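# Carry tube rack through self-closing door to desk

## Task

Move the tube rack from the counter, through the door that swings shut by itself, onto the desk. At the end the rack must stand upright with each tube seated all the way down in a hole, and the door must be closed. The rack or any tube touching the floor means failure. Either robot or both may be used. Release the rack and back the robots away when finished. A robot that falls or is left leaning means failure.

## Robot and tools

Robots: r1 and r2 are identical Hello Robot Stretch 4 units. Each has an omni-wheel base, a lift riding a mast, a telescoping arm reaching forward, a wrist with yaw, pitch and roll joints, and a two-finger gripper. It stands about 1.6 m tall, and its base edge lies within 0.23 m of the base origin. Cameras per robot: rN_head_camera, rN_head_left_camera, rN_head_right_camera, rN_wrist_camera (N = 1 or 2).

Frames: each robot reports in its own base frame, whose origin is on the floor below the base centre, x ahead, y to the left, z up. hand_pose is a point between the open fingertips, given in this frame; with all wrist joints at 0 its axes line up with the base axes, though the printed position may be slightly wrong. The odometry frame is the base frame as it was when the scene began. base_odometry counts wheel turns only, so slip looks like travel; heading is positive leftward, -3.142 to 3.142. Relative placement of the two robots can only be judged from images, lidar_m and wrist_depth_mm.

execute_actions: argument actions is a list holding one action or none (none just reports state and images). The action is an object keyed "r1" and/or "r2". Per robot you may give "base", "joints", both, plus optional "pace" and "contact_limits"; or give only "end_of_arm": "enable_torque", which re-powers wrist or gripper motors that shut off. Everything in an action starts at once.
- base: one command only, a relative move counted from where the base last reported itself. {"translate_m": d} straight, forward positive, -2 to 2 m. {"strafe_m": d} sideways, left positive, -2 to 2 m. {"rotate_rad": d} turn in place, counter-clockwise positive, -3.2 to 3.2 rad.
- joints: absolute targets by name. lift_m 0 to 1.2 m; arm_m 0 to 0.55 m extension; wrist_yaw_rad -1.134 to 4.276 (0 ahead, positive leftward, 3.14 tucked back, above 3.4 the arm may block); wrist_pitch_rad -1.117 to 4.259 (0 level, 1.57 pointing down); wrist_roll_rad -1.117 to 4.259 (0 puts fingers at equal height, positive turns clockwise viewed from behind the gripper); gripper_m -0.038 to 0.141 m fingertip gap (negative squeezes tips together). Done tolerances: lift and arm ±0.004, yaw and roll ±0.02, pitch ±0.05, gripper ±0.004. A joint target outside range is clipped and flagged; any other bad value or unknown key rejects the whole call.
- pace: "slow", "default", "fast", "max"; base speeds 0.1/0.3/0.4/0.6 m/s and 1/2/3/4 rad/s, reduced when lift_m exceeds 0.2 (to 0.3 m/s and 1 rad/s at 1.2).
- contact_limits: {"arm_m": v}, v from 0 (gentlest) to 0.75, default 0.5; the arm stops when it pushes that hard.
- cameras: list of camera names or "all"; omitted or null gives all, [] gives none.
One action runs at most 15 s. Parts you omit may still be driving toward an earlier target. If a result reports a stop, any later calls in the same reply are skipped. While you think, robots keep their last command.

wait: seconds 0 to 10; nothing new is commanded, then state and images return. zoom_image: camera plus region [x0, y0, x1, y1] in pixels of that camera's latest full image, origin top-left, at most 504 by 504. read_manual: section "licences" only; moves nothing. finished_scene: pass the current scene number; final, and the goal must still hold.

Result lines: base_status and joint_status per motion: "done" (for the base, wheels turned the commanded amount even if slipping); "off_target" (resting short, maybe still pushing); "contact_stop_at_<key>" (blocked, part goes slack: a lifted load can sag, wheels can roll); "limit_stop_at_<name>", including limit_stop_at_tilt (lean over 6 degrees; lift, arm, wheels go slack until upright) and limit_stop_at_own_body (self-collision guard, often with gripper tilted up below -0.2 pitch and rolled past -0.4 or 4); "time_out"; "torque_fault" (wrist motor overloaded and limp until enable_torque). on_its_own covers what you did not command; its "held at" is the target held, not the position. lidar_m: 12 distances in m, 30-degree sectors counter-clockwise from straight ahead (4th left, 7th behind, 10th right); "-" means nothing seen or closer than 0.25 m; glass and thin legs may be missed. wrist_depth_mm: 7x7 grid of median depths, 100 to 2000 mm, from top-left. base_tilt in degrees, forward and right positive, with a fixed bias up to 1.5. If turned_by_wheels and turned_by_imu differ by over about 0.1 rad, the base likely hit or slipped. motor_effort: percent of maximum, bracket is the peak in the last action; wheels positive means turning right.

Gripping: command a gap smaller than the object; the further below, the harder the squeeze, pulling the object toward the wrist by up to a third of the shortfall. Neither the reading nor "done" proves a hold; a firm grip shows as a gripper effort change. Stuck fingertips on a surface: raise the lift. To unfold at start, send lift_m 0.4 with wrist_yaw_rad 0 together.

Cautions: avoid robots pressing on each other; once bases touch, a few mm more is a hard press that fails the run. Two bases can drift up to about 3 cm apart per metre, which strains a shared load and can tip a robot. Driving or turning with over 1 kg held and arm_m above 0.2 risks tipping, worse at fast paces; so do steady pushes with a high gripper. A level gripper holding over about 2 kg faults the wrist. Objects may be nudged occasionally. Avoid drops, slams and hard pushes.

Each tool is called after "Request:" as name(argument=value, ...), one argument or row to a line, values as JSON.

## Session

Request:
execute_actions(
  actions=[],
  cameras=["r1_head_left_camera","r1_head_right_camera","r2_head_left_camera","r2_head_right_camera","r1_wrist_camera","r2_wrist_camera"],
)

Scene clock: 0.00 s.
r1.base_odometry: x=+0.000 y=+0.000 heading=+0.000 (m, m, rad; r1's odometry frame)
r1.turned_by_wheels: +0.000 (rad since the last result)
r1.turned_by_imu: +0.000 (rad since the last result)
r1.base_tilt: forward=-0.2 right=+0.6 (deg)
r1.lidar_m: 1.32 1.43 1.85 1.54 1.54 1.40 1.22 1.22 1.45 2.42 2.43 2.86
r1.base_status: not commanded
r1.joint_positions: lift_m=+0.155 arm_m=+0.000 wrist_yaw_rad=+3.055 wrist_pitch_rad=+0.001 wrist_roll_rad=-0.013 gripper_m=+0.057
r1.joint_status: not commanded
r1.motor_effort: lift_m=+21 arm_m=+0 wrist_yaw_rad=+4 wrist_pitch_rad=-10 wrist_roll_rad=+0 gripper_m=-5 wheel_0=+0 wheel_1=+0 wheel_2=+0 (%)
r1.hand_pose: x=-0.1085 y=+0.1121 z=+0.3326 quat_wxyz=(+0.043, -0.001, -0.007, +0.999) (m; r1's base frame)
r1.wrist_depth_mm: - 142 1336 1397 1499 1576 1537 / - 140 1281 1366 1537 1661 1537 / 110 144 246 1430 1537 1618 1537 / 143 163 1308 1397 1464 1661 1661 / 1205 1255 1308 1464 1464 1618 1499 / 1160 1160 200 1118 200 1060 1025 / 809 788 842 - 809 732 768
r2.base_odometry: x=+0.000 y=+0.000 heading=+0.000 (m, m, rad; r2's odometry frame)
r2.turned_by_wheels: +0.000 (rad since the last result)
r2.turned_by_imu: +0.000 (rad since the last result)
r2.base_tilt: forward=-0.2 right=+0.3 (deg)
r2.lidar_m: 2.18 1.14 1.16 1.42 1.67 1.69 2.20 1.32 2.82 2.56 2.28 2.33
r2.base_status: not commanded
r2.joint_positions: lift_m=+0.227 arm_m=-0.002 wrist_yaw_rad=+3.047 wrist_pitch_rad=+0.010 wrist_roll_rad=+0.006 gripper_m=+0.057
r2.joint_status: not commanded
r2.motor_effort: lift_m=+17 arm_m=-1 wrist_yaw_rad=-1 wrist_pitch_rad=-7 wrist_roll_rad=-1 gripper_m=-2 wheel_0=+0 wheel_1=+0 wheel_2=+1 (%)
r2.hand_pose: x=-0.1095 y=+0.1143 z=+0.4027 quat_wxyz=(+0.047, -0.005, +0.003, +0.999) (m; r2's base frame)
r2.wrist_depth_mm: 136 139 - - - 1618 1430 / 110 139 - - - 1661 1430 / 115 140 - - - 1618 1430 / 137 170 - - - 1618 1430 / - - - - - 1618 1430 / 1281 1499 195 1464 198 1430 1366 / 1025 946 991 110 991 917 976
pictures: r1_head_left_camera, r1_head_right_camera, r1_wrist_camera, r2_head_left_camera, r2_head_right_camera, r2_wrist_camera
Images, in order (width x height): r1_head_left_camera 420x672, r1_head_right_camera 420x672, r1_wrist_camera 616x392, r2_head_left_camera 420x672, r2_head_right_camera 420x672, r2_wrist_camera 616x392.

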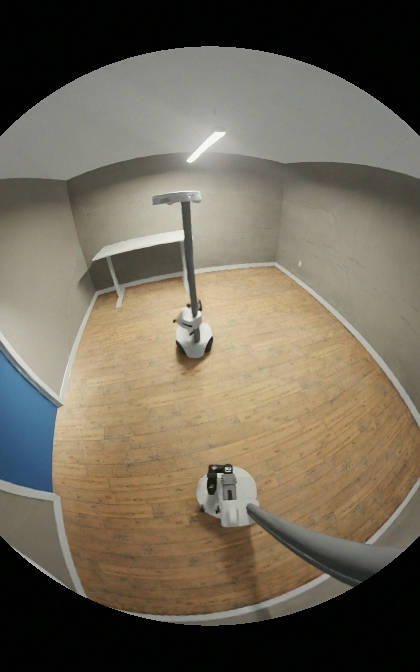

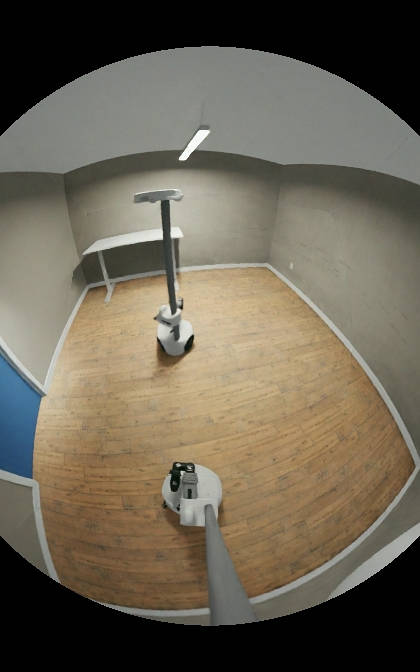

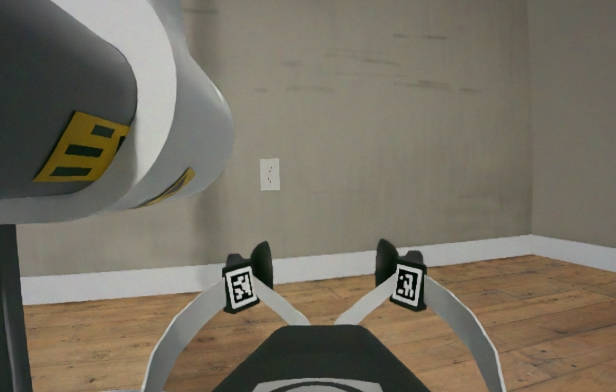

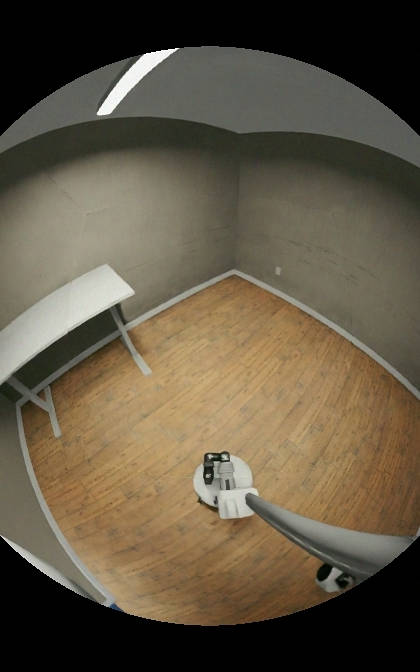

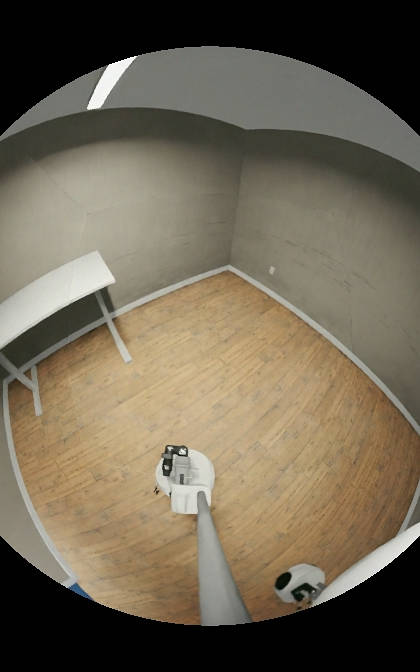

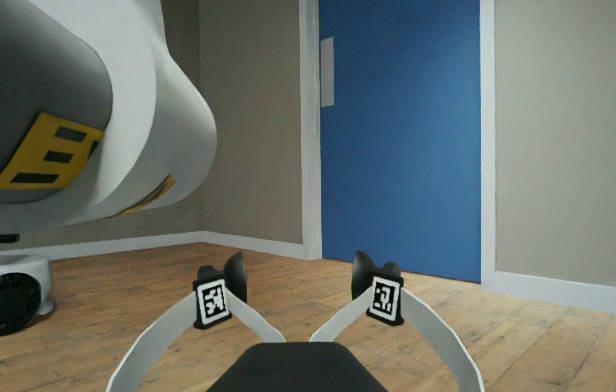

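Request:
execute_actions(
  actions=[
    {"r1":{"base":{"rotate_rad":1.8},"pace":"fast"},"r2":{"base":{"rotate_rad":2.6},"pace":"fast"}},
  ],
  cameras=["r1_head_camera","r2_head_camera"],
)

Scene clock: 3.43 s.
r1.base_odometry: x=+0.000 y=+0.000 heading=+1.800 (m, m, rad; r1's odometry frame)
r1.turned_by_wheels: +1.800 (rad since the last result)
r1.turned_by_imu: +1.782 (rad since the last result)
r1.base_tilt: forward=-0.1 right=+0.6 (deg)
r1.lidar_m: 1.52 1.60 1.28 1.21 1.26 1.69 2.42 2.56 3.44 1.34 2.24 1.68
r1.base_status: done
r1.joint_positions: lift_m=+0.155 arm_m=+0.000 wrist_yaw_rad=+3.055 wrist_pitch_rad=+0.001 wrist_roll_rad=-0.013 gripper_m=+0.057
r1.joint_status: not commanded
r1.motor_effort: lift_m=+22(22) arm_m=+0(0) wrist_yaw_rad=+5(4) wrist_pitch_rad=-7(9) wrist_roll_rad=+0(1) gripper_m=-3(2) wheel_0=-2(10) wheel_1=-2(9) wheel_2=-2(10) (%)
r1.hand_pose: x=-0.1085 y=+0.1121 z=+0.3326 quat_wxyz=(+0.043, -0.001, -0.007, +0.999) (m; r1's base frame)
r1.wrist_depth_mm: - 142 - - - - 1430 / - 140 - - - - 1499 / 110 144 247 - - - 1537 / 143 163 - - - - 1537 / - - - 1983 1708 1863 1499 / 1138 1160 200 1118 200 1042 1025 / 809 778 842 - 809 732 759
r2.base_odometry: x=+0.000 y=+0.000 heading=+2.600 (m, m, rad; r2's odometry frame)
r2.turned_by_wheels: +2.600 (rad since the last result)
r2.turned_by_imu: +2.664 (rad since the last result)
r2.base_tilt: forward=-0.1 right=+0.3 (deg)
r2.lidar_m: 1.69 2.16 1.34 2.79 2.57 2.30 2.33 2.19 1.15 1.18 1.46 1.66
r2.base_status: done
r2.joint_positions: lift_m=+0.227 arm_m=-0.002 wrist_yaw_rad=+3.047 wrist_pitch_rad=+0.010 wrist_roll_rad=+0.006 gripper_m=+0.057
r2.joint_status: not commanded
r2.motor_effort: lift_m=+17(17) arm_m=+0(1) wrist_yaw_rad=-2(2) wrist_pitch_rad=-8(8) wrist_roll_rad=-1(0) gripper_m=+0(2) wheel_0=+0(12) wheel_1=+0(9) wheel_2=+2(7) (%)
r2.hand_pose: x=-0.1095 y=+0.1143 z=+0.4027 quat_wxyz=(+0.047, -0.005, +0.003, +0.999) (m; r2's base frame)
r2.wrist_depth_mm: 136 139 - - - - - / 109 139 - - - - - / 115 140 - - - - - / 137 170 - - - - - / - - - - - - - / 1464 1430 195 1430 198 1430 1430 / 1008 931 1025 110 991 931 976
pictures: r1_head_camera, r2_head_camera
Images, in order (width x height): r1_head_camera 420x560, r2_head_camera 420x560.

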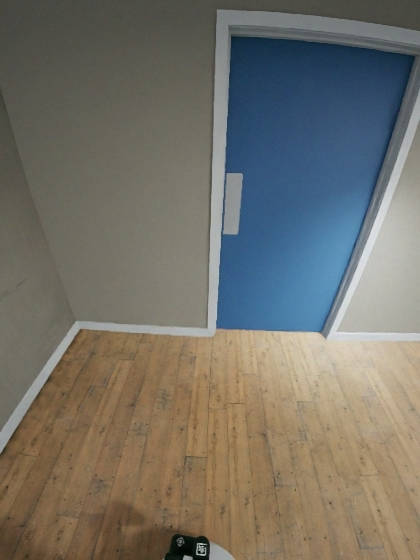

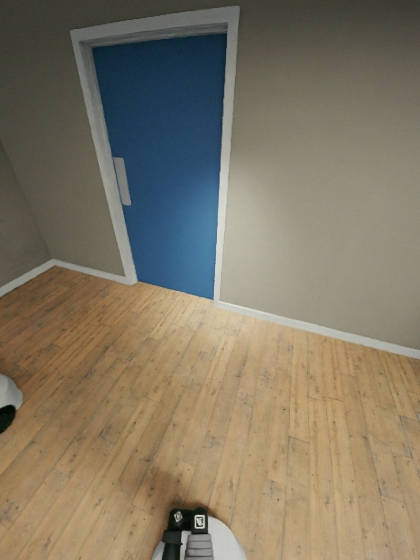

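Request:
execute_actions(
  actions=[
    {"r1":{"base":{"rotate_rad":-0.06}}},
  ],
  cameras=[],
)

Request:
execute_actions(
  actions=[
    {"r1":{"base":{"strafe_m":-0.23},"pace":"fast"}},
  ],
  cameras=[],
)

Request:
execute_actions(
  actions=[
    {"r1":{"base":{"translate_m":1.1},"pace":"fast"}},
  ],
  cameras=["r1_head_left_camera","r2_head_camera"],
)

Scene clock: 6.87 s.
r1.base_odometry: x=+0.000 y=+0.000 heading=+1.740 (m, m, rad; r1's odometry frame)
r1.turned_by_wheels: -0.060 (rad since the last result)
r1.turned_by_imu: -0.061 (rad since the last result)
r1.base_tilt: forward=-0.1 right=+0.6 (deg)
r1.lidar_m: 1.52 1.56 1.30 1.21 1.25 1.64 2.42 2.51 3.25 1.31 2.38 1.70
r1.base_status: done
r1.joint_positions: lift_m=+0.155 arm_m=+0.000 wrist_yaw_rad=+3.055 wrist_pitch_rad=+0.001 wrist_roll_rad=-0.013 gripper_m=+0.057
r1.joint_status: not commanded
r1.motor_effort: lift_m=+22(21) arm_m=+0(0) wrist_yaw_rad=+4(4) wrist_pitch_rad=-8(7) wrist_roll_rad=-1(1) gripper_m=-3(2) wheel_0=+1(5) wheel_1=+1(6) wheel_2=+0(6) (%)
r1.hand_pose: x=-0.1085 y=+0.1121 z=+0.3326 quat_wxyz=(+0.043, -0.001, -0.007, +0.999) (m; r1's base frame)
r1.wrist_depth_mm: - 142 - - - 1983 1366 / - 140 - - - 1863 1397 / 110 144 247 - - 1921 1430 / 144 163 - - - 1921 1430 / - - - - 1661 1756 1397 / 1160 1138 200 1118 200 1042 1025 / 820 778 842 - 820 741 768
r2.base_odometry: x=+0.000 y=+0.000 heading=+2.600 (m, m, rad; r2's odometry frame)
r2.turned_by_wheels: +0.000 (rad since the last result)
r2.turned_by_imu: +0.001 (rad since the last result)
r2.base_tilt: forward=-0.2 right=+0.4 (deg)
r2.lidar_m: 1.68 2.17 1.34 2.78 2.57 2.29 2.31 2.17 1.16 1.17 1.46 1.66
r2.base_status: not commanded
r2.joint_positions: lift_m=+0.227 arm_m=-0.002 wrist_yaw_rad=+3.047 wrist_pitch_rad=+0.010 wrist_roll_rad=+0.006 gripper_m=+0.057
r2.joint_status: not commanded
r2.motor_effort: lift_m=+17(17) arm_m=-1(1) wrist_yaw_rad=-1(2) wrist_pitch_rad=-8(7) wrist_roll_rad=+0(1) gripper_m=-4(2) wheel_0=+0(0) wheel_1=+0(0) wheel_2=+2(2) (%)
r2.hand_pose: x=-0.1095 y=+0.1143 z=+0.4027 quat_wxyz=(+0.047, -0.005, +0.003, +0.999) (m; r2's base frame)
r2.wrist_depth_mm: 136 139 - - - - - / 110 140 - - - - - / 115 140 - - - - - / 137 170 - - - - - / - - - - - - - / 1499 1464 195 1464 198 1430 1397 / 1008 931 1008 110 991 946 960
pictures: none
No camera images: the call's "cameras" was empty. Leave "cameras" out to get every camera's image.

Scene clock: 8.57 s.
r1.base_odometry: x=+0.227 y=+0.039 heading=+1.740 (m, m, rad; r1's odometry frame)
r1.turned_by_wheels: +0.000 (rad since the last result)
r1.turned_by_imu: -0.001 (rad since the last result)
r1.base_tilt: forward=-0.2 right=+0.7 (deg)
r1.lidar_m: 1.57 1.58 1.53 1.43 1.46 1.93 2.40 2.50 3.25 1.10 2.40 1.73
r1.base_status: done
r1.joint_positions: lift_m=+0.155 arm_m=+0.000 wrist_yaw_rad=+3.055 wrist_pitch_rad=+0.001 wrist_roll_rad=-0.013 gripper_m=+0.057
r1.joint_status: not commanded
r1.motor_effort: lift_m=+22(22) arm_m=+0(0) wrist_yaw_rad=+5(5) wrist_pitch_rad=-8(8) wrist_roll_rad=+0(1) gripper_m=-2(4) wheel_0=-1(12) wheel_1=+1(13) wheel_2=-1(1) (%)
r1.hand_pose: x=-0.1085 y=+0.1121 z=+0.3326 quat_wxyz=(+0.043, -0.001, -0.007, +0.999) (m; r1's base frame)
r1.wrist_depth_mm: - 143 - - - - 1708 / - 140 - - - - 1661 / 110 144 246 - - - 1756 / 144 163 - - - - 1756 / - - - 1983 1661 1808 1576 / 1160 1138 200 1118 200 1042 1025 / 809 788 854 - 809 741 759
r2.base_odometry: x=+0.000 y=+0.000 heading=+2.600 (m, m, rad; r2's odometry frame)
r2.turned_by_wheels: +0.000 (rad since the last result)
r2.turned_by_imu: +0.001 (rad since the last result)
r2.base_tilt: forward=-0.2 right=+0.3 (deg)
r2.lidar_m: 1.68 2.16 1.11 2.80 2.57 2.30 2.32 2.19 1.16 1.17 1.45 1.67
r2.base_status: not commanded
r2.joint_positions: lift_m=+0.227 arm_m=-0.002 wrist_yaw_rad=+3.047 wrist_pitch_rad=+0.010 wrist_roll_rad=+0.006 gripper_m=+0.057
r2.joint_status: not commanded
r2.motor_effort: lift_m=+17(17) arm_m=-1(1) wrist_yaw_rad=-1(1) wrist_pitch_rad=-8(7) wrist_roll_rad=+0(0) gripper_m=-2(2) wheel_0=+0(0) wheel_1=+0(0) wheel_2=+2(2) (%)
r2.hand_pose: x=-0.1095 y=+0.1143 z=+0.4027 quat_wxyz=(+0.047, -0.005, +0.003, +0.999) (m; r2's base frame)
r2.wrist_depth_mm: 136 139 - - - - - / 109 140 - - - - - / 115 140 - - - - - / 137 170 - - - - - / - - - - - - - / 1464 1464 195 1464 197 1464 1397 / 1025 946 1008 110 991 917 976
pictures: none
No camera images: the call's "cameras" was empty. Leave "cameras" out to get every camera's image.

Scene clock: 12.60 s.
r1.base_odometry: x=+0.042 y=+1.123 heading=+1.740 (m, m, rad; r1's odometry frame)
r1.turned_by_wheels: +0.000 (rad since the last result)
r1.turned_by_imu: -0.004 (rad since the last result)
r1.base_tilt: forward=-0.2 right=+0.6 (deg)
r1.lidar_m: 0.54 0.53 0.61 1.46 1.57 2.07 3.56 1.63 1.50 2.42 0.84 0.59
r1.base_status: done
r1.joint_positions: lift_m=+0.155 arm_m=+0.000 wrist_yaw_rad=+3.055 wrist_pitch_rad=+0.001 wrist_roll_rad=-0.013 gripper_m=+0.057
r1.joint_status: not commanded
r1.motor_effort: lift_m=+21(21) arm_m=+0(0) wrist_yaw_rad=+4(2) wrist_pitch_rad=-7(7) wrist_roll_rad=+0(0) gripper_m=-6(3) wheel_0=+1(7) wheel_1=-1(6) wheel_2=+3(18) (%)
r1.hand_pose: x=-0.1085 y=+0.1121 z=+0.3326 quat_wxyz=(+0.043, -0.001, -0.007, +0.999) (m; r1's base frame)
r1.wrist_depth_mm: - 142 - - - - 1808 / - 140 - - - - 1808 / 110 144 246 - - - 1921 / 143 163 - - - - 1756 / - - - 1921 1708 1808 1708 / 1138 1138 200 1138 201 1042 1025 / 798 778 831 - 820 741 768
r2.base_odometry: x=+0.000 y=+0.000 heading=+2.600 (m, m, rad; r2's odometry frame)
r2.turned_by_wheels: +0.000 (rad since the last result)
r2.turned_by_imu: +0.002 (rad since the last result)
r2.base_tilt: forward=-0.2 right=+0.3 (deg)
r2.lidar_m: 1.69 1.51 2.78 2.80 2.57 2.29 2.32 2.18 1.17 1.17 1.47 1.67
r2.base_status: not commanded
r2.joint_positions: lift_m=+0.227 arm_m=-0.002 wrist_yaw_rad=+3.047 wrist_pitch_rad=+0.010 wrist_roll_rad=+0.006 gripper_m=+0.057
r2.joint_status: not commanded
r2.motor_effort: lift_m=+17(17) arm_m=-1(1) wrist_yaw_rad=-3(1) wrist_pitch_rad=-8(7) wrist_roll_rad=+0(0) gripper_m=-4(5) wheel_0=+0(0) wheel_1=+0(0) wheel_2=+2(2) (%)
r2.hand_pose: x=-0.1095 y=+0.1143 z=+0.4027 quat_wxyz=(+0.047, -0.005, +0.003, +0.999) (m; r2's base frame)
r2.wrist_depth_mm: 136 139 - - - - - / 109 139 - - - - - / 115 140 - - - - - / 137 170 - - - - - / - - - - - - - / 1499 1499 195 1499 197 1430 1397 / 1008 946 1008 110 991 917 960
pictures: r1_head_left_camera, r2_head_camera
Images, in order (width x height): r1_head_left_camera 420x672, r2_head_camera 420x560.

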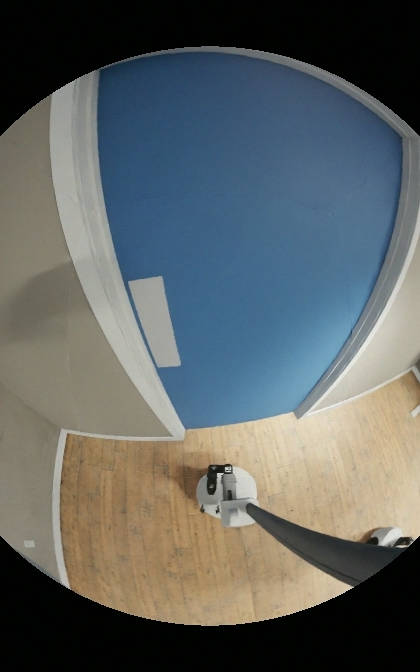

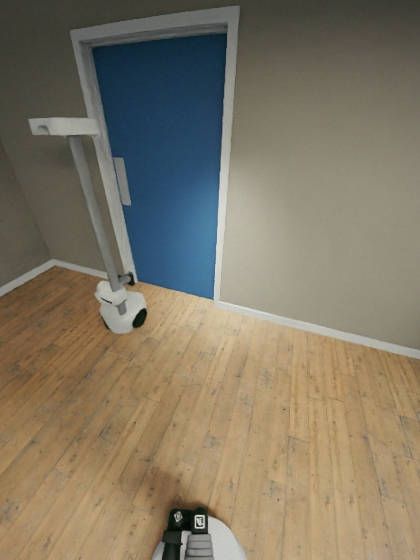

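Request:
execute_actions(
  actions=[],
)

Scene clock: 16.60 s.
r1.base_odometry: x=+0.042 y=+1.123 heading=+1.740 (m, m, rad; r1's odometry frame)
r1.turned_by_wheels: +0.000 (rad since the last result)
r1.turned_by_imu: -0.001 (rad since the last result)
r1.base_tilt: forward=-0.2 right=+0.6 (deg)
r1.lidar_m: 0.53 0.53 0.63 1.44 1.57 2.03 3.59 1.62 1.50 2.42 0.84 0.60
r1.base_status: done
r1.joint_positions: lift_m=+0.155 arm_m=+0.000 wrist_yaw_rad=+3.055 wrist_pitch_rad=+0.001 wrist_roll_rad=-0.013 gripper_m=+0.057
r1.joint_status: not commanded
r1.motor_effort: lift_m=+21(21) arm_m=+0(0) wrist_yaw_rad=+4(2) wrist_pitch_rad=-9(7) wrist_roll_rad=-1(0) gripper_m=-6(3) wheel_0=+1(7) wheel_1=+0(6) wheel_2=+3(18) (%)
r1.hand_pose: x=-0.1085 y=+0.1121 z=+0.3326 quat_wxyz=(+0.043, -0.001, -0.007, +0.999) (m; r1's base frame)
r1.wrist_depth_mm: - 143 - - - - 1756 / - 140 - - - - 1863 / 110 144 247 - - - 1808 / 144 163 - - - - 1863 / - - - 1983 1708 1863 1708 / 1118 1138 200 1138 200 1060 1042 / 820 788 842 - 798 750 768
r2.base_odometry: x=+0.000 y=+0.000 heading=+2.600 (m, m, rad; r2's odometry frame)
r2.turned_by_wheels: +0.000 (rad since the last result)
r2.turned_by_imu: +0.001 (rad since the last result)
r2.base_tilt: forward=-0.3 right=+0.3 (deg)
r2.lidar_m: 1.66 1.49 2.76 2.80 2.56 2.30 2.32 2.20 1.16 1.18 1.47 1.67
r2.base_status: not commanded
r2.joint_positions: lift_m=+0.227 arm_m=-0.002 wrist_yaw_rad=+3.047 wrist_pitch_rad=+0.010 wrist_roll_rad=+0.006 gripper_m=+0.057
r2.joint_status: not commanded
r2.motor_effort: lift_m=+17(17) arm_m=-1(1) wrist_yaw_rad=-1(1) wrist_pitch_rad=-7(7) wrist_roll_rad=-1(0) gripper_m=-9(5) wheel_0=+0(0) wheel_1=+0(0) wheel_2=+2(2) (%)
r2.hand_pose: x=-0.1095 y=+0.1143 z=+0.4027 quat_wxyz=(+0.047, -0.005, +0.003, +0.999) (m; r2's base frame)
r2.wrist_depth_mm: 137 139 - - - - - / 109 139 - - - - - / 115 140 - - - - - / 137 170 - - - - - / - - - - - - - / 1464 1464 195 1464 198 1397 1430 / 1008 946 1008 110 991 931 976
pictures: r1_head_camera, r1_head_left_camera, r1_head_right_camera, r1_wrist_camera, r2_head_camera, r2_head_left_camera, r2_head_right_camera, r2_wrist_camera
Images, in order (width x height): r1_head_camera 420x560, r1_head_left_camera 420x672, r1_head_right_camera 420x672, r1_wrist_camera 616x392, r2_head_camera 420x560, r2_head_left_camera 420x672, r2_head_right_camera 420x672, r2_wrist_camera 616x392.

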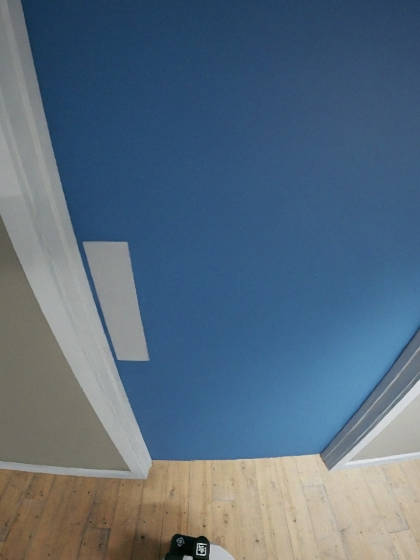

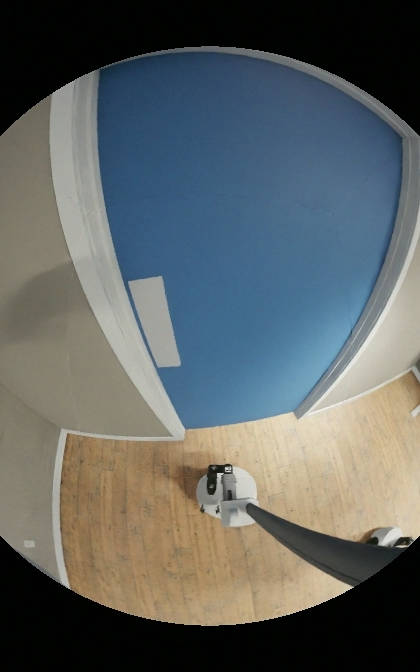

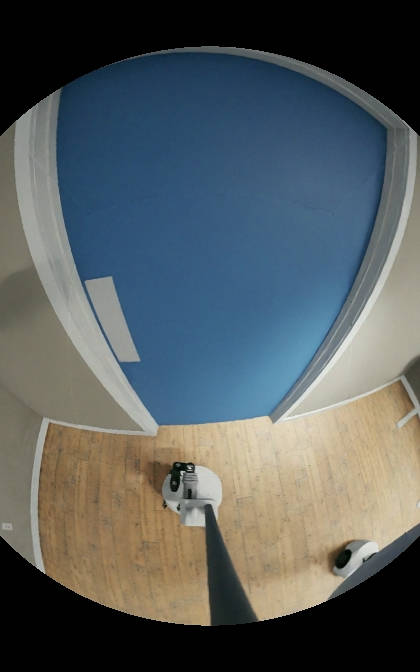

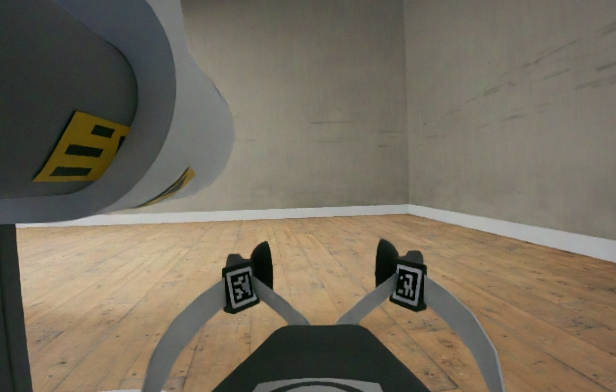

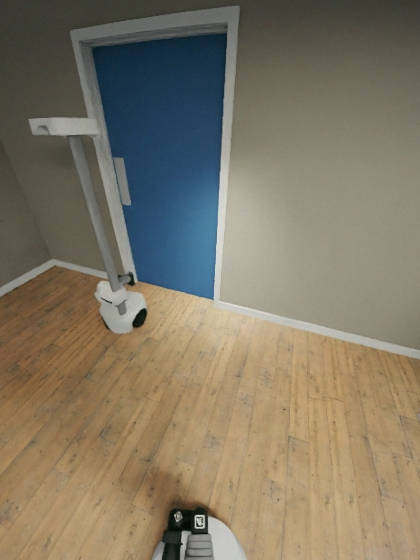

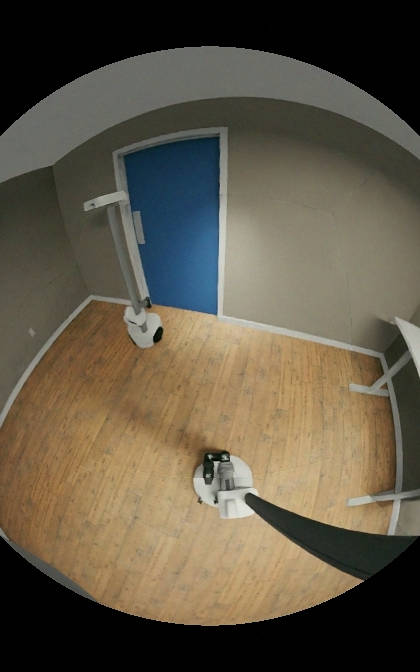

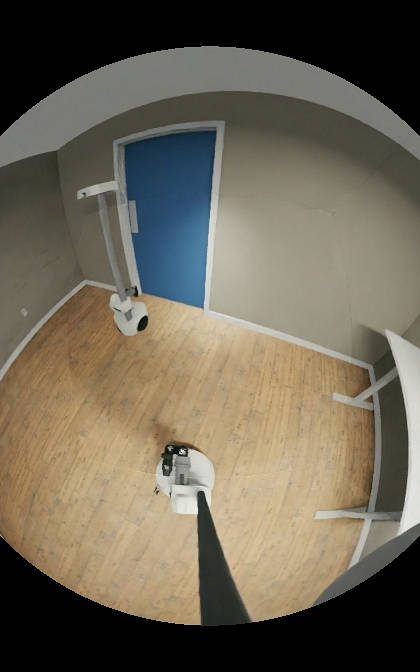

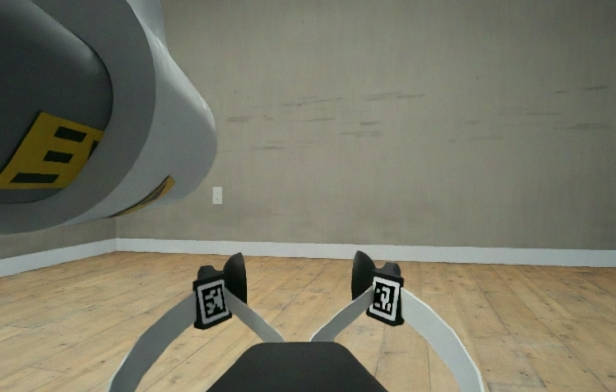

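Request:
execute_actions(
  actions=[
    {"r1":{"base":{"translate_m":0.65}},"r2":{"base":{"rotate_rad":0.35}}},
  ],
  cameras=["r1_head_left_camera","r2_head_camera"],
)

Scene clock: 23.23 s.
r1.base_odometry: x=-0.068 y=+1.763 heading=+1.740 (m, m, rad; r1's odometry frame)
r1.turned_by_wheels: +0.000 (rad since the last result)
r1.turned_by_imu: +0.037 (rad since the last result)
r1.base_tilt: forward=-0.2 right=+0.6 (deg)
r1.lidar_m: 0.25 0.25 1.64 0.27 0.27 2.16 - 1.99 2.54 0.33 0.25 -
r1.base_status: done
r1.joint_positions: lift_m=+0.155 arm_m=+0.000 wrist_yaw_rad=+3.055 wrist_pitch_rad=+0.001 wrist_roll_rad=-0.013 gripper_m=+0.057
r1.joint_status: not commanded
r1.motor_effort: lift_m=+21(22) arm_m=+0(0) wrist_yaw_rad=+5(8) wrist_pitch_rad=-9(9) wrist_roll_rad=+0(0) gripper_m=-3(2) wheel_0=+10(24) wheel_1=+5(23) wheel_2=-13(22) (%)
r1.hand_pose: x=-0.1085 y=+0.1122 z=+0.3326 quat_wxyz=(+0.043, -0.001, -0.007, +0.999) (m; r1's base frame)
r1.wrist_depth_mm: - 142 - - - - 1921 / - 140 - - - - - / 110 144 245 - - - - / 143 164 - - - - - / 1808 - - - 1618 1863 842 / 1138 1138 200 1118 200 1060 891 / 809 778 842 - 809 750 715
r2.base_odometry: x=+0.000 y=+0.000 heading=+2.950 (m, m, rad; r2's odometry frame)
r2.turned_by_wheels: +0.349 (rad since the last result)
r2.turned_by_imu: +0.361 (rad since the last result)
r2.base_tilt: forward=-0.4 right=+0.3 (deg)
r2.lidar_m: 1.97 2.79 2.77 2.83 2.31 2.30 2.40 1.17 1.16 1.33 1.68 1.66
r2.base_status: done
r2.joint_positions: lift_m=+0.227 arm_m=-0.002 wrist_yaw_rad=+3.047 wrist_pitch_rad=+0.010 wrist_roll_rad=+0.006 gripper_m=+0.057
r2.joint_status: not commanded
r2.motor_effort: lift_m=+17(17) arm_m=-1(1) wrist_yaw_rad=-1(1) wrist_pitch_rad=-8(8) wrist_roll_rad=+0(1) gripper_m=-6(4) wheel_0=-2(7) wheel_1=-4(8) wheel_2=-2(6) (%)
r2.hand_pose: x=-0.1095 y=+0.1143 z=+0.4027 quat_wxyz=(+0.047, -0.005, +0.003, +0.999) (m; r2's base frame)
r2.wrist_depth_mm: 136 139 - - - - 1983 / 109 140 - - - - 1921 / 115 140 - - - - 1983 / 137 170 - - - - 1983 / 1863 - - - - - 1863 / 1464 1499 194 1464 197 1397 1397 / 1025 931 1008 110 991 917 976
pictures: r1_head_left_camera, r2_head_camera
Images, in order (width x height): r1_head_left_camera 420x672, r2_head_camera 420x560.

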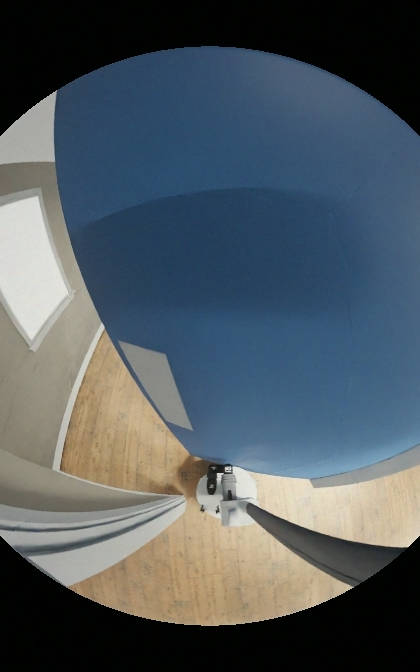

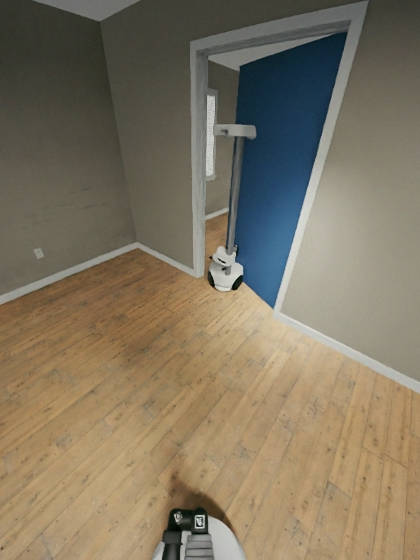

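Request:
execute_actions(
  actions=[
    {"r1":{"base":{"translate_m":0.35}}},
  ],
  cameras=["r1_head_left_camera","r2_head_camera"],
)

Scene clock: 26.70 s.
r1.base_odometry: x=-0.127 y=+2.108 heading=+1.740 (m, m, rad; r1's odometry frame)
r1.turned_by_wheels: +0.000 (rad since the last result)
r1.turned_by_imu: -0.005 (rad since the last result)
r1.base_tilt: forward=-0.2 right=+0.6 (deg)
r1.lidar_m: 0.25 2.33 1.61 1.56 0.51 0.46 - 2.29 0.42 0.25 0.25 -
r1.base_status: done
r1.joint_positions: lift_m=+0.155 arm_m=+0.000 wrist_yaw_rad=+3.055 wrist_pitch_rad=+0.001 wrist_roll_rad=-0.013 gripper_m=+0.057
r1.joint_status: not commanded
r1.motor_effort: lift_m=+21(22) arm_m=+0(0) wrist_yaw_rad=+5(4) wrist_pitch_rad=-8(8) wrist_roll_rad=-1(0) gripper_m=-5(2) wheel_0=+8(16) wheel_1=-1(11) wheel_2=-13(28) (%)
r1.hand_pose: x=-0.1085 y=+0.1122 z=+0.3326 quat_wxyz=(+0.043, -0.001, -0.007, +0.999) (m; r1's base frame)
r1.wrist_depth_mm: - 142 - - - 508 521 / - 140 - - - 512 521 / 110 144 247 - - 517 530 / 144 163 - - - 521 535 / - - - - 591 521 539 / 1138 1138 200 1138 201 517 535 / 820 778 831 - 585 530 544
r2.base_odometry: x=+0.000 y=+0.000 heading=+2.950 (m, m, rad; r2's odometry frame)
r2.turned_by_wheels: +0.000 (rad since the last result)
r2.turned_by_imu: +0.001 (rad since the last result)
r2.base_tilt: forward=-0.2 right=+0.2 (deg)
r2.lidar_m: 2.25 2.79 2.77 2.83 2.32 2.30 2.41 1.18 1.14 1.30 1.68 1.66
r2.base_status: not commanded
r2.joint_positions: lift_m=+0.227 arm_m=-0.002 wrist_yaw_rad=+3.047 wrist_pitch_rad=+0.010 wrist_roll_rad=+0.006 gripper_m=+0.057
r2.joint_status: not commanded
r2.motor_effort: lift_m=+17(17) arm_m=-1(1) wrist_yaw_rad=-2(1) wrist_pitch_rad=-7(8) wrist_roll_rad=-1(0) gripper_m=-3(2) wheel_0=-3(3) wheel_1=-4(4) wheel_2=-2(1) (%)
r2.hand_pose: x=-0.1095 y=+0.1143 z=+0.4027 quat_wxyz=(+0.047, -0.005, +0.003, +0.999) (m; r2's base frame)
r2.wrist_depth_mm: 136 139 - - - - 1983 / 109 139 - - - - 1983 / 115 140 - - - - 1921 / 137 170 - - - - 1921 / 1808 - - - - - 1921 / 1499 1464 195 1499 198 1464 1430 / 1008 946 991 110 976 931 976
pictures: r1_head_left_camera, r2_head_camera
Images, in order (width x height): r1_head_left_camera 420x672, r2_head_camera 420x560.

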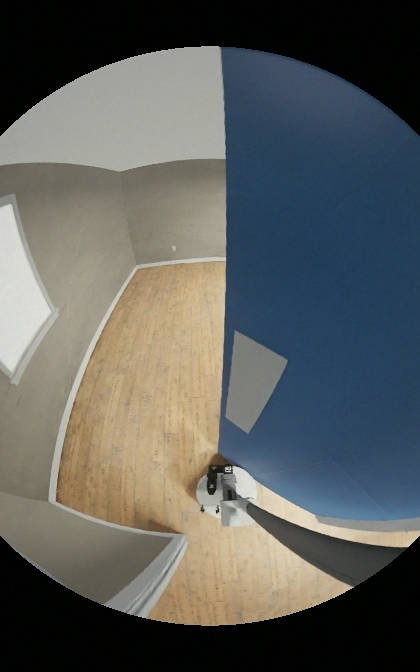

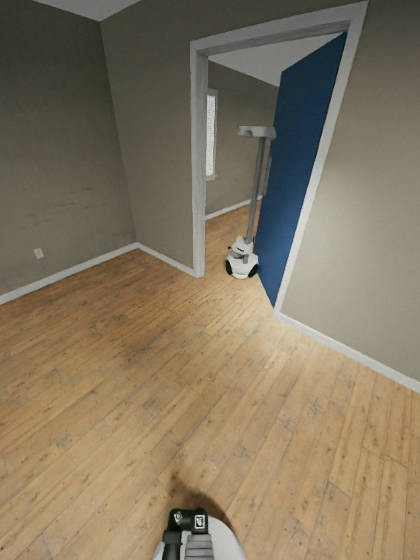

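Request:
execute_actions(
  actions=[
    {"r1":{"base":{"translate_m":0.25}}},
  ],
  cameras=[],
)

Request:
execute_actions(
  actions=[
    {"r1":{"base":{"strafe_m":-0.35}}},
  ],
  cameras=["r1_head_left_camera","r2_head_camera"],
)

Scene clock: 30.13 s.
r1.base_odometry: x=-0.169 y=+2.354 heading=+1.740 (m, m, rad; r1's odometry frame)
r1.turned_by_wheels: +0.000 (rad since the last result)
r1.turned_by_imu: -0.003 (rad since the last result)
r1.base_tilt: forward=-0.1 right=+0.6 (deg)
r1.lidar_m: 3.96 2.37 1.61 1.55 0.88 0.66 - 1.00 0.30 0.25 4.05 0.25
r1.base_status: done
r1.joint_positions: lift_m=+0.155 arm_m=+0.000 wrist_yaw_rad=+3.055 wrist_pitch_rad=+0.001 wrist_roll_rad=-0.013 gripper_m=+0.057
r1.joint_status: not commanded
r1.motor_effort: lift_m=+21(21) arm_m=+0(0) wrist_yaw_rad=+5(3) wrist_pitch_rad=-8(9) wrist_roll_rad=+0(0) gripper_m=-3(2) wheel_0=+8(15) wheel_1=-3(4) wheel_2=-6(20) (%)
r1.hand_pose: x=-0.1085 y=+0.1122 z=+0.3326 quat_wxyz=(+0.043, -0.001, -0.007, +0.999) (m; r1's base frame)
r1.wrist_depth_mm: - 142 - - 759 759 778 / - 140 - - 759 768 798 / 110 144 246 - 759 768 788 / 144 163 - - 778 778 798 / - - - 1983 768 788 809 / 1160 1118 200 1098 201 788 809 / 809 778 842 - 768 741 759
r2.base_odometry: x=+0.000 y=+0.000 heading=+2.950 (m, m, rad; r2's odometry frame)
r2.turned_by_wheels: +0.000 (rad since the last result)
r2.turned_by_imu: +0.001 (rad since the last result)
r2.base_tilt: forward=-0.3 right=+0.3 (deg)
r2.lidar_m: 2.26 2.81 2.78 2.84 2.33 2.30 2.43 1.17 1.14 1.33 1.68 1.68
r2.base_status: not commanded
r2.joint_positions: lift_m=+0.227 arm_m=-0.002 wrist_yaw_rad=+3.047 wrist_pitch_rad=+0.010 wrist_roll_rad=+0.006 gripper_m=+0.057
r2.joint_status: not commanded
r2.motor_effort: lift_m=+17(17) arm_m=-1(1) wrist_yaw_rad=+0(3) wrist_pitch_rad=-7(7) wrist_roll_rad=-1(0) gripper_m=-4(4) wheel_0=-3(3) wheel_1=-4(3) wheel_2=-2(2) (%)
r2.hand_pose: x=-0.1095 y=+0.1143 z=+0.4027 quat_wxyz=(+0.047, -0.005, +0.003, +0.999) (m; r2's base frame)
r2.wrist_depth_mm: 136 139 - - - - 1983 / 110 140 - - - - 1983 / 115 140 - - - - 1921 / 137 171 - - - - 1863 / 1863 - - - - - 1921 / 1499 1499 194 1430 198 1430 1430 / 1008 931 1025 110 1008 931 976
pictures: none
No camera images: the call's "cameras" was empty. Leave "cameras" out to get every camera's image.

Scene clock: 32.63 s.
r1.base_odometry: x=+0.175 y=+2.413 heading=+1.740 (m, m, rad; r1's odometry frame)
r1.turned_by_wheels: +0.001 (rad since the last result)
r1.turned_by_imu: +0.000 (rad since the last result)
r1.base_tilt: forward=-0.2 right=+0.6 (deg)
r1.lidar_m: 3.98 2.88 1.99 1.91 0.87 0.90 - 0.34 0.25 - 0.25 0.25
r1.base_status: done
r1.joint_positions: lift_m=+0.155 arm_m=+0.000 wrist_yaw_rad=+3.055 wrist_pitch_rad=+0.001 wrist_roll_rad=-0.013 gripper_m=+0.057
r1.joint_status: not commanded
r1.motor_effort: lift_m=+21(22) arm_m=+0(0) wrist_yaw_rad=+4(4) wrist_pitch_rad=-8(9) wrist_roll_rad=+0(1) gripper_m=-4(5) wheel_0=+7(18) wheel_1=-4(16) wheel_2=+4(2) (%)
r1.hand_pose: x=-0.1085 y=+0.1122 z=+0.3326 quat_wxyz=(+0.043, -0.001, -0.007, +0.999) (m; r1's base frame)
r1.wrist_depth_mm: - 142 - - - - 759 / - 140 - - - - 778 / 110 144 247 - - - 768 / 143 163 - - - - 788 / 634 - - 1983 1708 1756 798 / 615 1160 200 1098 200 991 778 / 597 788 831 - 809 732 768
r2.base_odometry: x=+0.000 y=+0.000 heading=+2.950 (m, m, rad; r2's odometry frame)
r2.turned_by_wheels: +0.000 (rad since the last result)
r2.turned_by_imu: +0.001 (rad since the last result)
r2.base_tilt: forward=-0.2 right=+0.5 (deg)
r2.lidar_m: 2.27 2.80 2.78 2.83 2.31 2.30 2.42 1.17 1.15 1.32 1.69 1.66
r2.base_status: not commanded
r2.joint_positions: lift_m=+0.227 arm_m=-0.002 wrist_yaw_rad=+3.047 wrist_pitch_rad=+0.010 wrist_roll_rad=+0.006 gripper_m=+0.057
r2.joint_status: not commanded
r2.motor_effort: lift_m=+17(17) arm_m=-1(1) wrist_yaw_rad=+0(1) wrist_pitch_rad=-7(7) wrist_roll_rad=-1(1) gripper_m=-1(2) wheel_0=-3(3) wheel_1=-4(3) wheel_2=-2(2) (%)
r2.hand_pose: x=-0.1095 y=+0.1143 z=+0.4027 quat_wxyz=(+0.047, -0.005, +0.003, +0.999) (m; r2's base frame)
r2.wrist_depth_mm: 136 139 - - - - 1921 / 110 140 - - - - 1983 / 115 140 - - - - 1983 / 137 170 - - - - 1983 / 1863 - - - - - 1921 / 1499 1464 195 1430 198 1430 1397 / 1008 946 991 110 1008 931 976
pictures: r1_head_left_camera, r2_head_camera
Images, in order (width x height): r1_head_left_camera 420x672, r2_head_camera 420x560.

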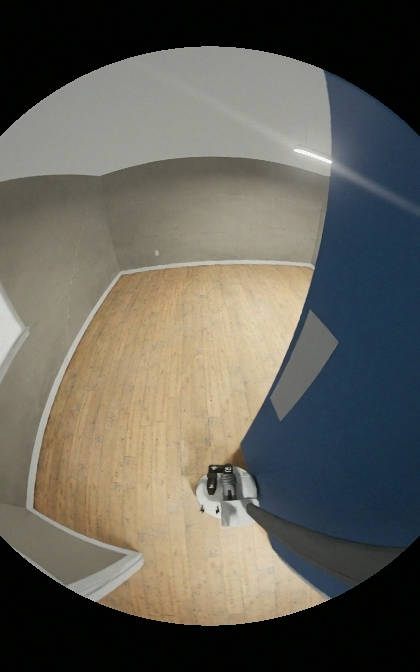

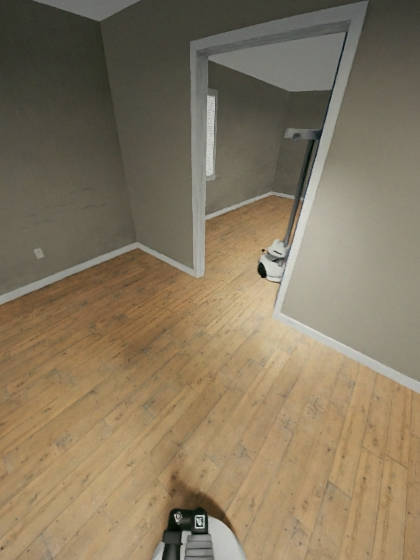

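Request:
execute_actions(
  actions=[
    {"r1":{"base":{"translate_m":0.2}}},
  ],
  cameras=[],
)

Request:
execute_actions(
  actions=[
    {"r1":{"base":{"strafe_m":-0.25}}},
  ],
  cameras=["r1_head_left_camera","r1_head_right_camera","r2_head_camera"],
)

Scene clock: 36.17 s.
r1.base_odometry: x=+0.142 y=+2.610 heading=+1.740 (m, m, rad; r1's odometry frame)
r1.turned_by_wheels: +0.000 (rad since the last result)
r1.turned_by_imu: -0.002 (rad since the last result)
r1.base_tilt: forward=-0.2 right=+0.6 (deg)
r1.lidar_m: 3.79 2.89 2.02 1.91 1.19 1.00 - 0.36 0.25 - 0.25 0.25
r1.base_status: done
r1.joint_positions: lift_m=+0.155 arm_m=+0.000 wrist_yaw_rad=+3.055 wrist_pitch_rad=+0.001 wrist_roll_rad=-0.013 gripper_m=+0.057
r1.joint_status: not commanded
r1.motor_effort: lift_m=+22(21) arm_m=+0(0) wrist_yaw_rad=+5(5) wrist_pitch_rad=-8(8) wrist_roll_rad=+0(0) gripper_m=-4(4) wheel_0=+7(14) wheel_1=-1(3) wheel_2=-4(17) (%)
r1.hand_pose: x=-0.1085 y=+0.1122 z=+0.3326 quat_wxyz=(+0.043, -0.001, -0.007, +0.999) (m; r1's base frame)
r1.wrist_depth_mm: - 142 - - - 1042 960 / - 140 - - - 1042 976 / 111 144 246 - - 1078 991 / 143 163 - - - 1078 976 / 574 1756 - 1921 1708 1098 1008 / 569 976 200 1138 201 976 991 / 559 741 842 - 798 723 759
r2.base_odometry: x=+0.000 y=+0.000 heading=+2.950 (m, m, rad; r2's odometry frame)
r2.turned_by_wheels: +0.000 (rad since the last result)
r2.turned_by_imu: +0.001 (rad since the last result)
r2.base_tilt: forward=-0.2 right=+0.2 (deg)
r2.lidar_m: 2.25 2.79 2.76 2.82 2.33 2.31 2.39 1.16 1.16 1.30 1.70 1.67
r2.base_status: not commanded
r2.joint_positions: lift_m=+0.227 arm_m=-0.002 wrist_yaw_rad=+3.047 wrist_pitch_rad=+0.010 wrist_roll_rad=+0.006 gripper_m=+0.057
r2.joint_status: not commanded
r2.motor_effort: lift_m=+17(17) arm_m=-1(1) wrist_yaw_rad=+0(1) wrist_pitch_rad=-8(7) wrist_roll_rad=+0(1) gripper_m=-5(3) wheel_0=-3(3) wheel_1=-3(4) wheel_2=-2(2) (%)
r2.hand_pose: x=-0.1095 y=+0.1143 z=+0.4027 quat_wxyz=(+0.047, -0.005, +0.003, +0.999) (m; r2's base frame)
r2.wrist_depth_mm: 136 139 - - - - 1983 / 109 139 - - - - 1921 / 115 140 - - - - 1983 / 138 171 - - - - 1921 / 1863 - - - - - 1863 / 1499 1499 195 1464 197 1430 1397 / 1025 946 1008 110 976 904 976
pictures: none
No camera images: the call's "cameras" was empty. Leave "cameras" out to get every camera's image.

Scene clock: 39.03 s.
r1.base_odometry: x=+0.380 y=+2.649 heading=+1.747 (m, m, rad; r1's odometry frame)
r1.turned_by_wheels: +0.007 (rad since the last result)
r1.turned_by_imu: -0.096 (rad since the last result)
r1.base_tilt: forward=-0.2 right=+0.6 (deg)
r1.lidar_m: 3.77 3.55 2.30 2.09 1.31 1.19 0.77 0.26 0.25 - 0.25 0.25
r1.base_status: strafe_m contact_stop (by the wheels' count: -0.241 of -0.250)
r1.joint_positions: lift_m=+0.155 arm_m=+0.000 wrist_yaw_rad=+3.055 wrist_pitch_rad=+0.002 wrist_roll_rad=-0.013 gripper_m=+0.057
r1.joint_status: not commanded
r1.on_its_own: the wheels are slack since a contact_stop
r1.motor_effort: lift_m=+22(22) arm_m=+0(0) wrist_yaw_rad=+5(3) wrist_pitch_rad=-8(11) wrist_roll_rad=+0(1) gripper_m=-3(1) wheel_0=+0(35) wheel_1=+0(36) wheel_2=+0(10) (%)
r1.hand_pose: x=-0.1085 y=+0.1121 z=+0.3326 quat_wxyz=(+0.043, -0.001, -0.007, +0.999) (m; r1's base frame)
r1.wrist_depth_mm: - 142 - - - - 1098 / - 140 - - - - 1098 / 110 144 247 - - - 1098 / 143 163 - - - - 1098 / 462 699 - 1921 1708 1464 1098 / 455 683 200 1138 200 1042 1025 / 445 597 842 - 809 741 768
r2.base_odometry: x=+0.000 y=+0.000 heading=+2.950 (m, m, rad; r2's odometry frame)
r2.turned_by_wheels: +0.000 (rad since the last result)
r2.turned_by_imu: +0.001 (rad since the last result)
r2.base_tilt: forward=-0.1 right=+0.3 (deg)
r2.lidar_m: 2.26 2.80 2.77 2.84 2.32 2.29 2.41 1.16 1.15 1.32 1.68 1.67
r2.base_status: not commanded
r2.joint_positions: lift_m=+0.227 arm_m=-0.002 wrist_yaw_rad=+3.047 wrist_pitch_rad=+0.010 wrist_roll_rad=+0.006 gripper_m=+0.057
r2.joint_status: not commanded
r2.motor_effort: lift_m=+17(17) arm_m=-1(1) wrist_yaw_rad=-3(0) wrist_pitch_rad=-7(7) wrist_roll_rad=+0(1) gripper_m=-3(4) wheel_0=-3(3) wheel_1=-4(4) wheel_2=-2(2) (%)
r2.hand_pose: x=-0.1095 y=+0.1143 z=+0.4027 quat_wxyz=(+0.047, -0.005, +0.003, +0.999) (m; r2's base frame)
r2.wrist_depth_mm: 136 139 - - - - 1983 / 109 140 - - - - 1921 / 114 141 - - - - 1983 / 137 171 - - - - 1983 / 1921 - - - - - 1983 / 1464 1464 195 1464 198 1430 1397 / 1025 946 1008 110 991 917 976
pictures: r1_head_left_camera, r1_head_right_camera, r2_head_camera
Images, in order (width x height): r1_head_left_camera 420x672, r1_head_right_camera 420x672, r2_head_camera 420x560.

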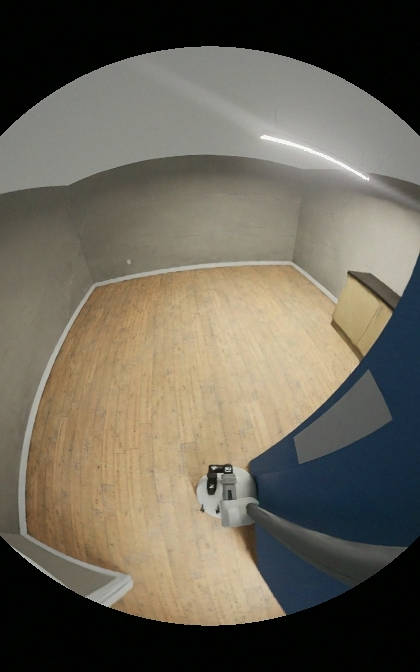

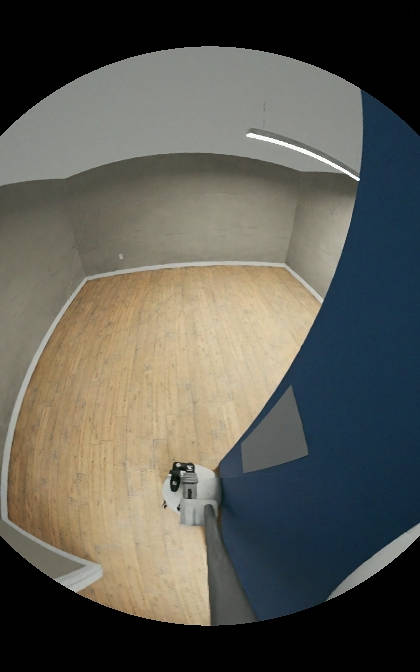

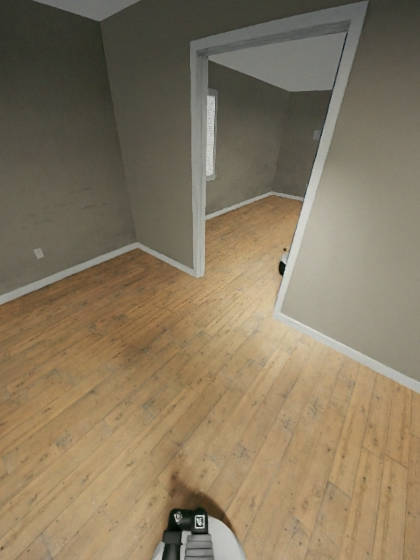

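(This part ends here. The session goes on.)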